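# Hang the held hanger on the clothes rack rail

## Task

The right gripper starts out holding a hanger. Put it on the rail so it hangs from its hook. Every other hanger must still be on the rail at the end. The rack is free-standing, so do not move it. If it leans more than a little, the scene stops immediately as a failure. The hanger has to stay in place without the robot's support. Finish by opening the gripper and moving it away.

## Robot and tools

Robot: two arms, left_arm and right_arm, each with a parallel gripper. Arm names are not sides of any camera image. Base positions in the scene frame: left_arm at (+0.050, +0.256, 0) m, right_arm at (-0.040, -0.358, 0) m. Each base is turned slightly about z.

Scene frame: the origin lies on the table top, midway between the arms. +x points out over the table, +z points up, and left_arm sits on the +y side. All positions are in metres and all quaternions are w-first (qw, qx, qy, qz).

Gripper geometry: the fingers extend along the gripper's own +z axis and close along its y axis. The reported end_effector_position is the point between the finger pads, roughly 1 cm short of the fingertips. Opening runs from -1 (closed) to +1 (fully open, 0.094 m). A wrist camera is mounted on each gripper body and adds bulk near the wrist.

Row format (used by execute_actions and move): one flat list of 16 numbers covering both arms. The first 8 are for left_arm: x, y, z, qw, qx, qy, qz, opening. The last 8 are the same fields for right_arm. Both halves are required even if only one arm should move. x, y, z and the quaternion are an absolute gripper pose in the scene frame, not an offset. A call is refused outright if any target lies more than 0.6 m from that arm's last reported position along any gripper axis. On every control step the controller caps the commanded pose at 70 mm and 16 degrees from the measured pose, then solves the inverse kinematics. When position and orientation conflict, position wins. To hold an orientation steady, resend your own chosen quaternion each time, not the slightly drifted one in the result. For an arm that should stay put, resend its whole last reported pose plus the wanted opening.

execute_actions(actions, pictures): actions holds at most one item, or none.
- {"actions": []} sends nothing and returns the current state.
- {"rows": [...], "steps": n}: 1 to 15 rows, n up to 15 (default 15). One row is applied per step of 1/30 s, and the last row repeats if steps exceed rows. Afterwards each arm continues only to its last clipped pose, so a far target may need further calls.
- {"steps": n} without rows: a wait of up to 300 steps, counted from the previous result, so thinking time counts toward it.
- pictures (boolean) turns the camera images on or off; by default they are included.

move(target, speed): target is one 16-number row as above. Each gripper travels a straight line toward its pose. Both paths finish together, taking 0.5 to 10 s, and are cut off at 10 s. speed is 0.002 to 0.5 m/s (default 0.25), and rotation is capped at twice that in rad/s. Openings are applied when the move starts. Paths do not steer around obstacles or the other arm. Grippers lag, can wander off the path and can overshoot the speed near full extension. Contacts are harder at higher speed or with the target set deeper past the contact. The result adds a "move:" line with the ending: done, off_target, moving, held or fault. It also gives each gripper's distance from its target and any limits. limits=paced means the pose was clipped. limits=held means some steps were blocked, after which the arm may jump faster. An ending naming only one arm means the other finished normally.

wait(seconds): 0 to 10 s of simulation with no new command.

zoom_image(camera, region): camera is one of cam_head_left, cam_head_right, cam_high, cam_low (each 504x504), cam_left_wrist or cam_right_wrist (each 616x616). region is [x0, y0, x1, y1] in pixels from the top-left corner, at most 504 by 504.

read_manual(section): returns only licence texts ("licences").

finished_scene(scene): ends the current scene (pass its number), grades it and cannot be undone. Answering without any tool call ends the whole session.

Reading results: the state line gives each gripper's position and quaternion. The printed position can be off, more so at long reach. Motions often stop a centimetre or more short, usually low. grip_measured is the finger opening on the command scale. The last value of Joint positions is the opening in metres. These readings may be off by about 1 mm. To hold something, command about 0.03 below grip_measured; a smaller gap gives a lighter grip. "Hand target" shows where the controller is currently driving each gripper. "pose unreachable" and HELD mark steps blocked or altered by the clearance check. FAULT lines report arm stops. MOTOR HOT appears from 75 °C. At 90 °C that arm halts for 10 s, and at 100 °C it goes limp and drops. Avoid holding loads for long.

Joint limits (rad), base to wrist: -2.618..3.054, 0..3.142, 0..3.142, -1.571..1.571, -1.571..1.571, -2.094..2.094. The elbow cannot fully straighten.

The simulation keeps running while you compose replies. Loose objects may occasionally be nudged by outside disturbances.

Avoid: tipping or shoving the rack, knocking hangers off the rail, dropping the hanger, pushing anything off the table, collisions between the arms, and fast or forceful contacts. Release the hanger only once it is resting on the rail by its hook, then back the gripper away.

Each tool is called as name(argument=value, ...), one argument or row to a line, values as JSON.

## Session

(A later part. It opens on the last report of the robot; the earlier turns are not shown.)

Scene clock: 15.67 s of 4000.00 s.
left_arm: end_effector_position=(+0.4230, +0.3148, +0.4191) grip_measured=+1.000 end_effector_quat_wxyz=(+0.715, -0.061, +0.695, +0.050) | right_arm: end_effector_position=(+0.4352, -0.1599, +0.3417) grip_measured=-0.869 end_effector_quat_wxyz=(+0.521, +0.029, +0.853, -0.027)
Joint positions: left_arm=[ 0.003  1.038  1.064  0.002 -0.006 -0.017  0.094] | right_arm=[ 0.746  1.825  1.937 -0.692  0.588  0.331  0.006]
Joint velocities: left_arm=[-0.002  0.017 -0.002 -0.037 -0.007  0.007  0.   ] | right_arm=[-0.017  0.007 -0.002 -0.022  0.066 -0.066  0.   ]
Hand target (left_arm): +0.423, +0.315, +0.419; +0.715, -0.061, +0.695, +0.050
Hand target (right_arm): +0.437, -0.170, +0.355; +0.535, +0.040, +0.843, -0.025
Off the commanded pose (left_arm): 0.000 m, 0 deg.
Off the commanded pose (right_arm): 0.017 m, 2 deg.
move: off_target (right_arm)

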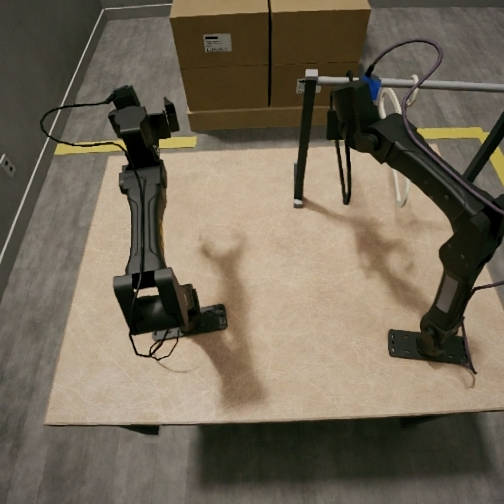

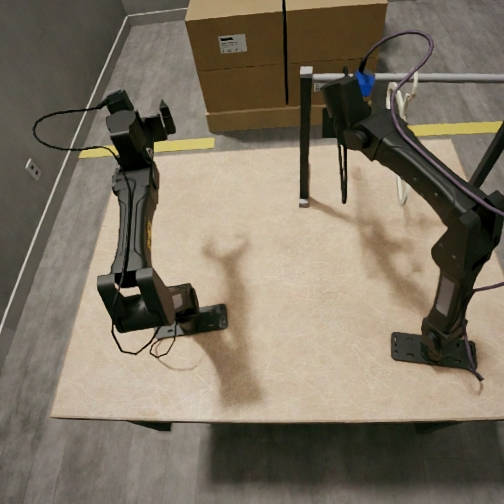

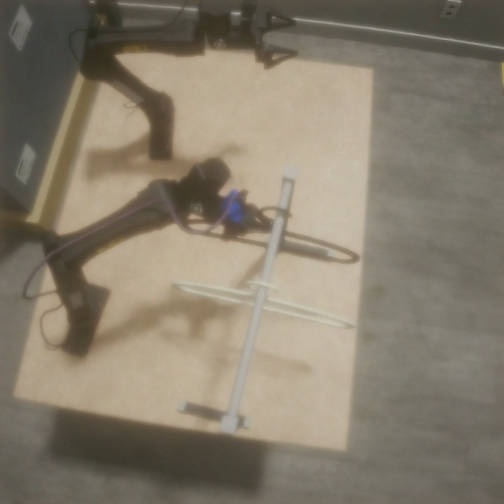

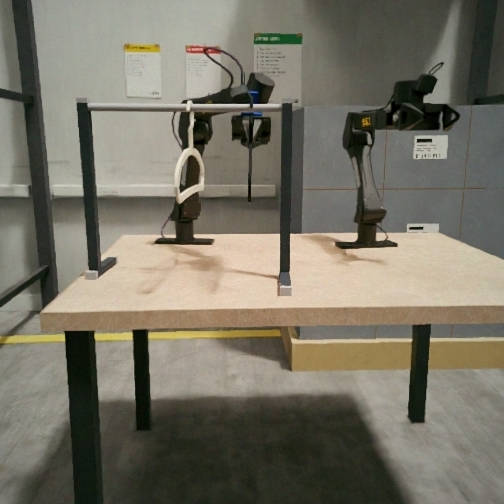

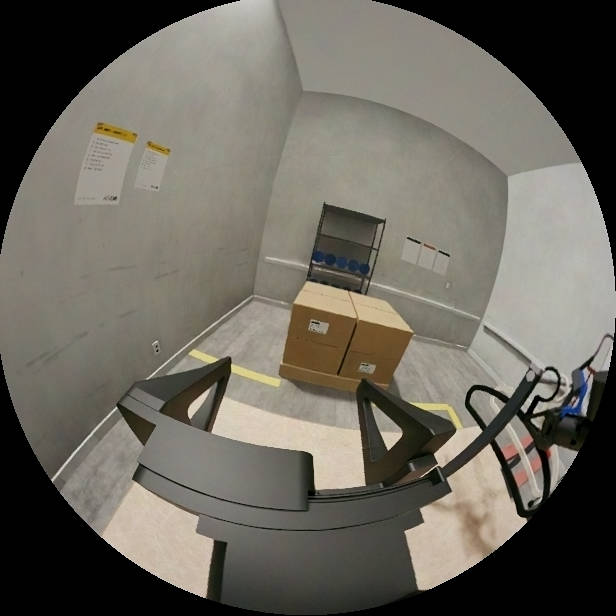

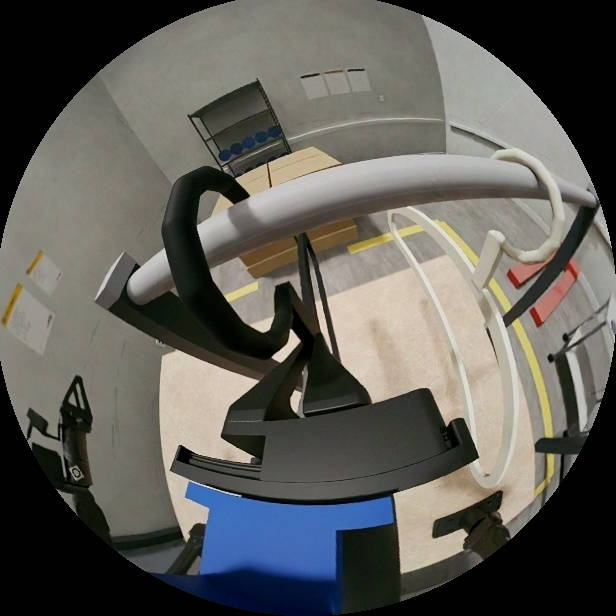

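move(
  target=[0.423,0.315,0.419,0.715,-0.061,0.695,0.05,1,0.442,-0.17,0.348,0.536,0.04,0.843,-0.025,-0.9],
  speed=0.03,
)

move(
  target=[0.423,0.315,0.419,0.715,-0.061,0.695,0.05,1,0.442,-0.17,0.348,0.536,0.04,0.843,-0.025,0],
)

move(
  target=[0.423,0.315,0.419,0.715,-0.061,0.695,0.05,1,0.29,-0.155,0.4,0.536,0.04,0.843,-0.025,0],
)

finished_scene(
  scene=2,
)

Scene clock: 21.10 s of 4000.00 s.
left_arm: end_effector_position=(+0.4230, +0.3148, +0.4191) grip_measured=+1.000 end_effector_quat_wxyz=(+0.715, -0.061, +0.695, +0.050) | right_arm: end_effector_position=(+0.4402, -0.1637, +0.3386) grip_measured=-0.869 end_effector_quat_wxyz=(+0.524, +0.034, +0.851, -0.026)
Joint positions: left_arm=[ 0.003  1.038  1.064  0.002 -0.006 -0.017  0.094] | right_arm=[ 0.732  1.825  1.918 -0.661  0.582  0.327  0.006]
Joint velocities: left_arm=[ 0.007  0.002 -0.037 -0.066 -0.007 -0.125  0.   ] | right_arm=[-0.017 -0.007 -0.017 -0.022  0.051  0.007  0.001]
Hand target (left_arm): +0.423, +0.315, +0.419; +0.715, -0.061, +0.695, +0.050
Hand target (right_arm): +0.442, -0.170, +0.348; +0.536, +0.040, +0.843, -0.025
Off the commanded pose (left_arm): 0.000 m, 0 deg.
Off the commanded pose (right_arm): 0.011 m, 2 deg.
After step 90, 1.47 s passed at rest.
move: off_target (right_arm)

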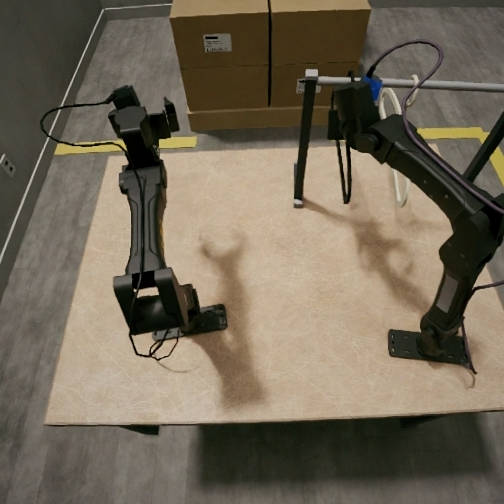

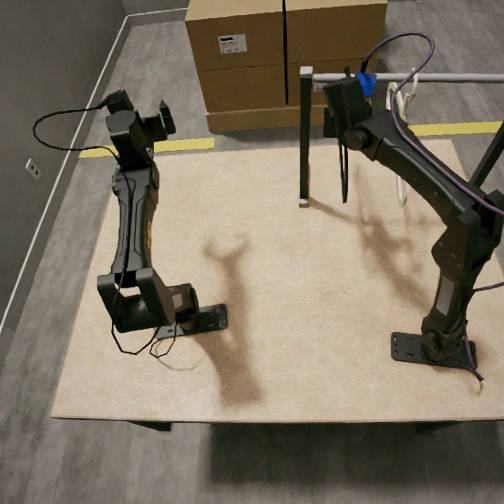

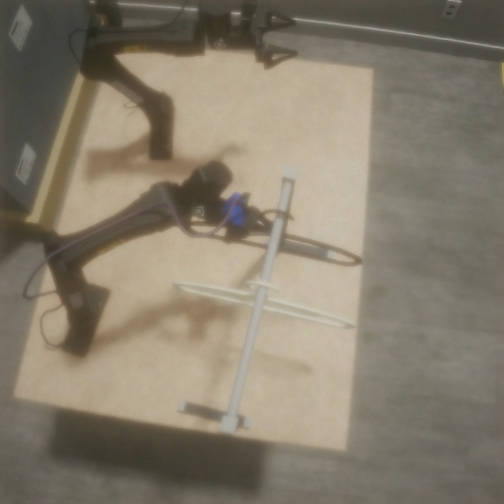

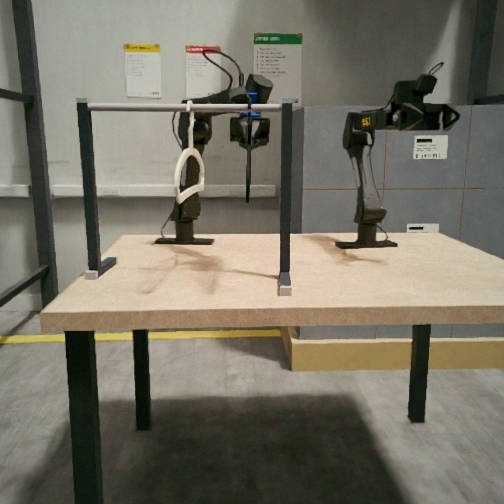

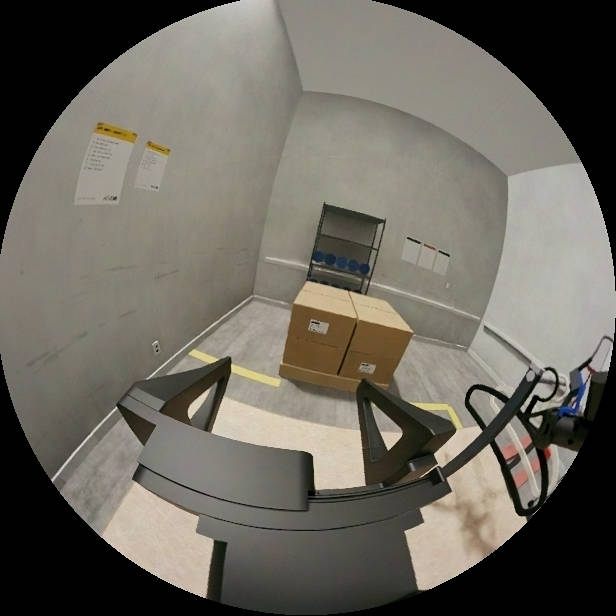

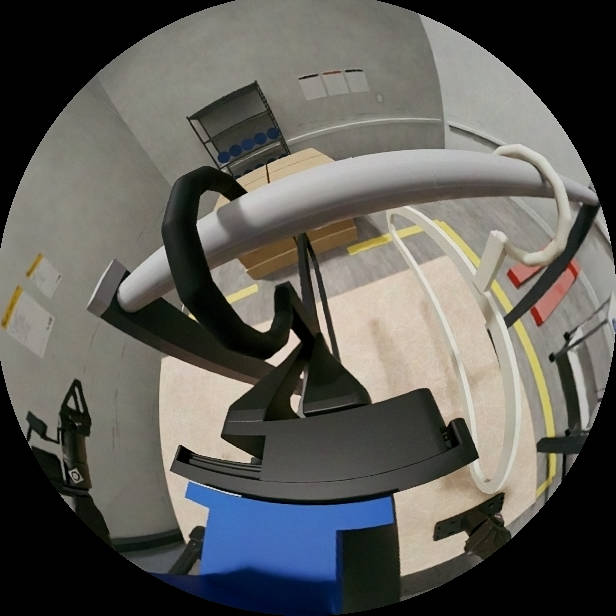

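Scene clock: 21.80 s of 4000.00 s.
left_arm: end_effector_position=(+0.4230, +0.3148, +0.4191) grip_measured=+1.000 end_effector_quat_wxyz=(+0.715, -0.061, +0.695, +0.050) | right_arm: end_effector_position=(+0.4419, -0.1626, +0.3419) grip_measured=-0.002 end_effector_quat_wxyz=(+0.530, +0.036, +0.847, -0.022)
Joint positions: left_arm=[ 0.003  1.038  1.064  0.002 -0.006 -0.017  0.094] | right_arm=[ 0.732  1.825  1.918 -0.643  0.582  0.326  0.047]
Joint velocities: left_arm=[-0.012  0.007  0.007 -0.007 -0.022 -0.022  0.   ] | right_arm=[ 0.012 -0.002 -0.002  0.007  0.022 -0.022  0.   ]
Hand target (left_arm): +0.423, +0.315, +0.419; +0.715, -0.061, +0.695, +0.050
Hand target (right_arm): +0.442, -0.170, +0.348; +0.536, +0.040, +0.843, -0.025
Off the commanded pose (left_arm): 0.000 m, 0 deg.
Off the commanded pose (right_arm): 0.010 m, 1 deg.
move: done

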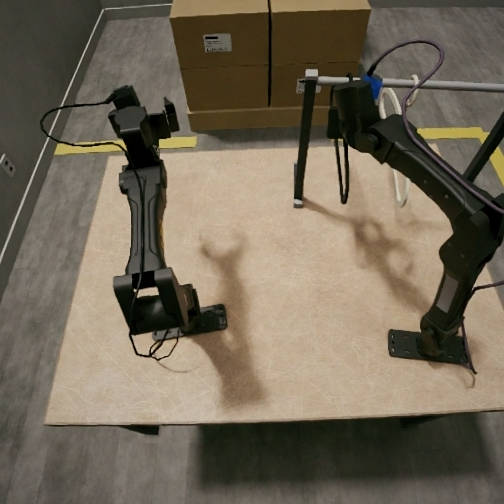

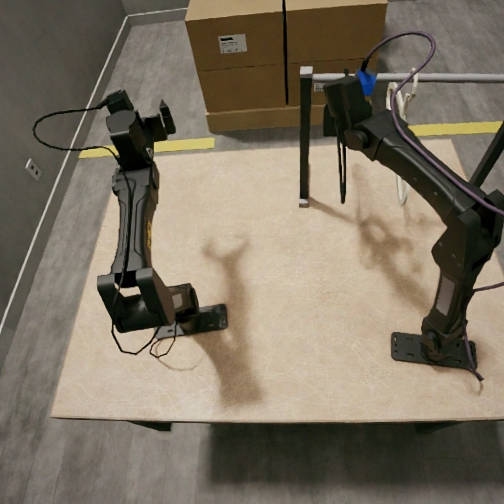

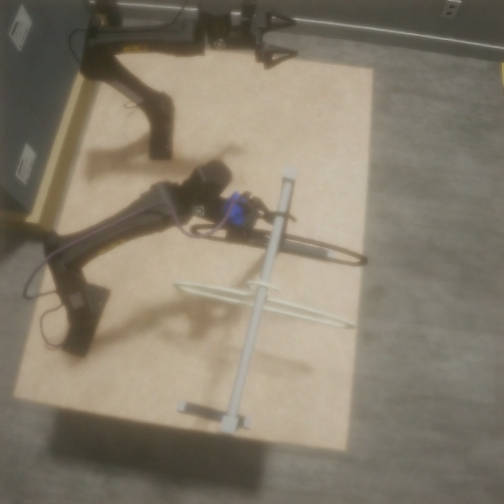

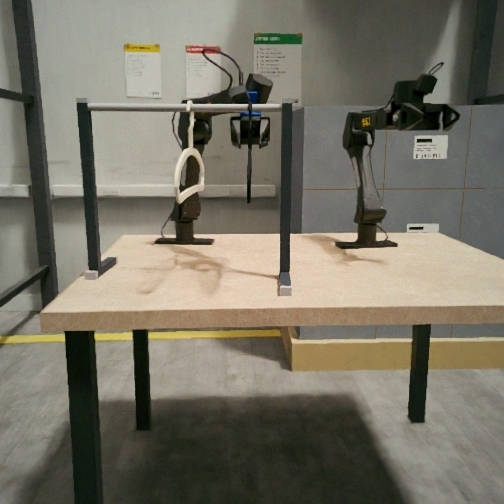

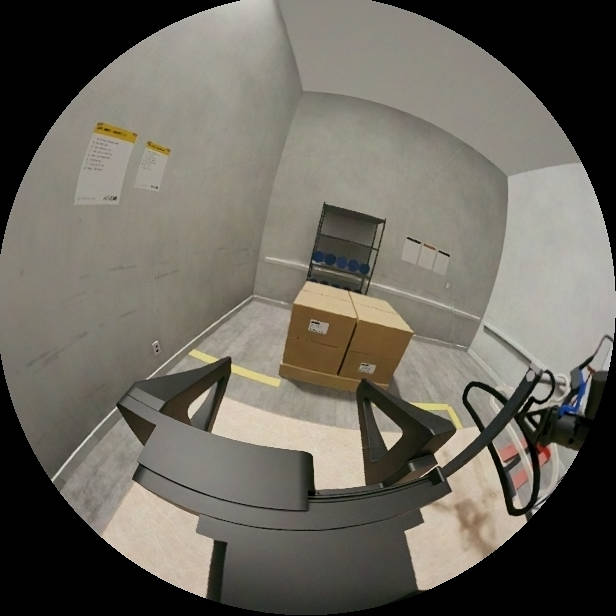

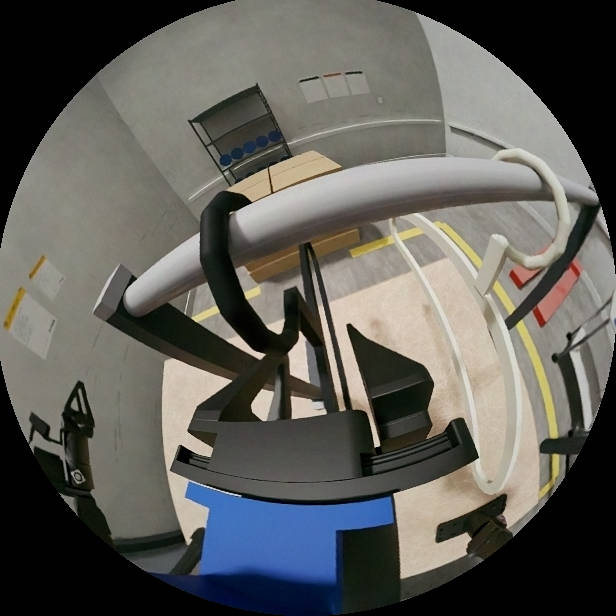

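Scene clock: 23.23 s of 4000.00 s.
left_arm: end_effector_position=(+0.4230, +0.3148, +0.4191) grip_measured=+1.000 end_effector_quat_wxyz=(+0.715, -0.061, +0.695, +0.050) | right_arm: end_effector_position=(+0.2925, -0.1507, +0.3966) grip_measured=-0.002 end_effector_quat_wxyz=(+0.535, +0.037, +0.844, -0.018)
Joint positions: left_arm=[ 0.003  1.038  1.064  0.002 -0.006 -0.017  0.094] | right_arm=[ 1.063  1.545  1.872 -1.029  0.852  0.577  0.047]
Joint velocities: left_arm=[-0.007  0.012 -0.012  0.022 -0.037 -0.051  0.   ] | right_arm=[ 0.017 -0.027 -0.012  0.037  0.051 -0.007  0.   ]
Hand target (left_arm): +0.423, +0.315, +0.419; +0.715, -0.061, +0.695, +0.050
Hand target (right_arm): +0.290, -0.153, +0.401; +0.538, +0.039, +0.842, -0.024
Off the commanded pose (left_arm): 0.000 m, 0 deg.
Off the commanded pose (right_arm): 0.006 m, 1 deg.
move: done

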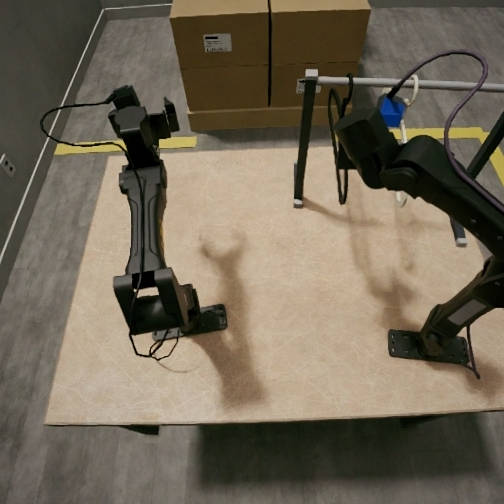

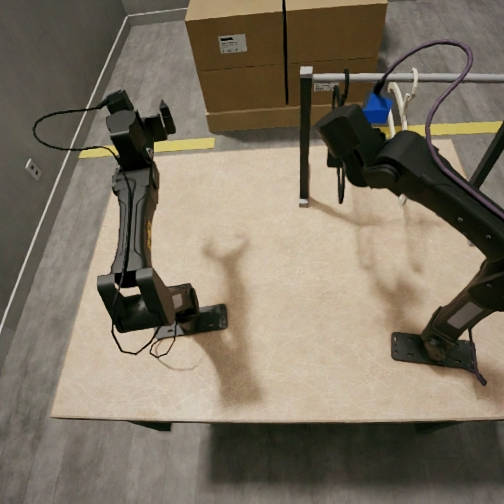

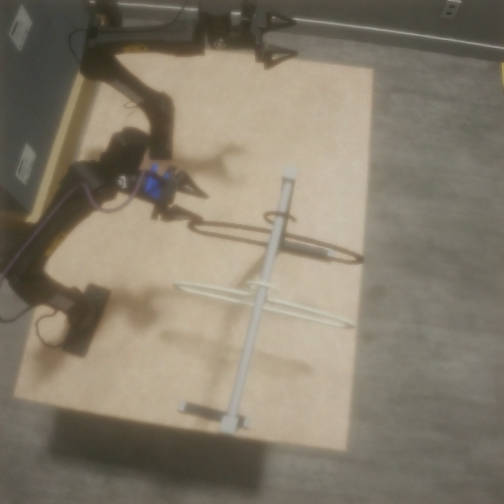

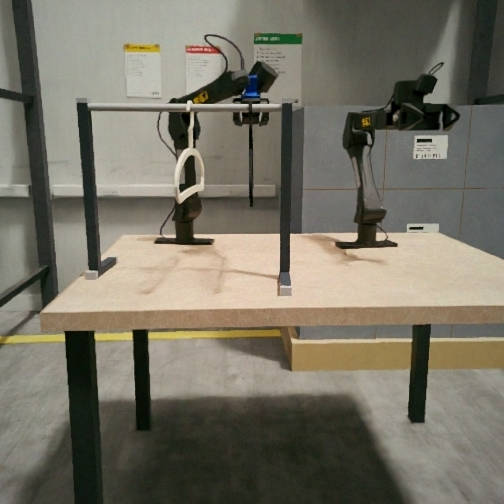

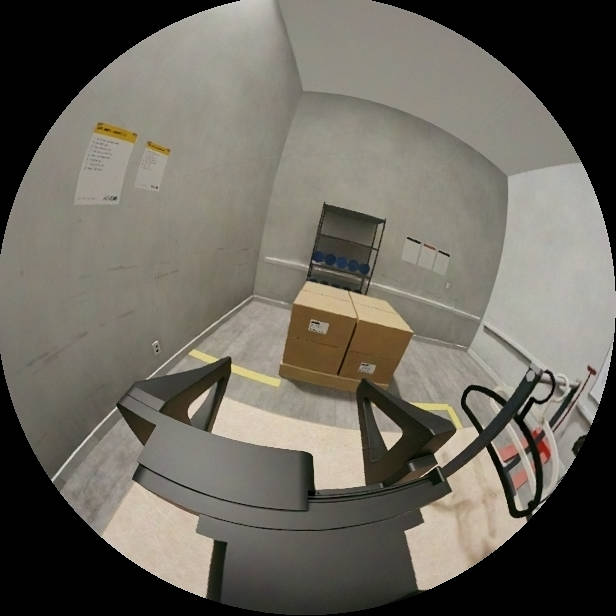

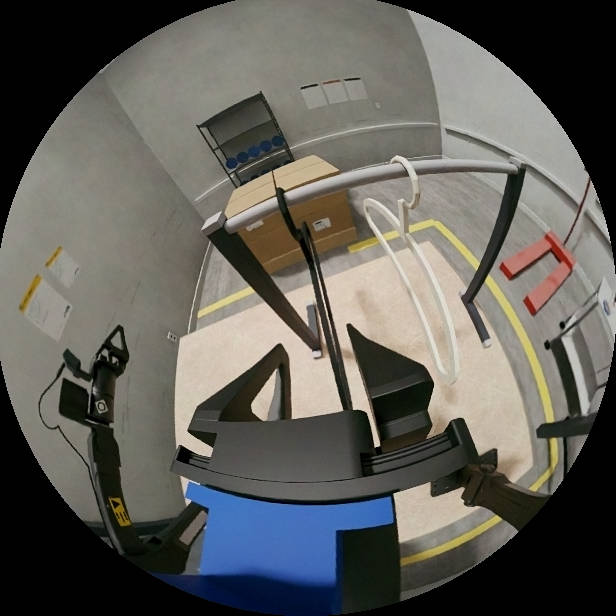

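The scene is finished: the task was done.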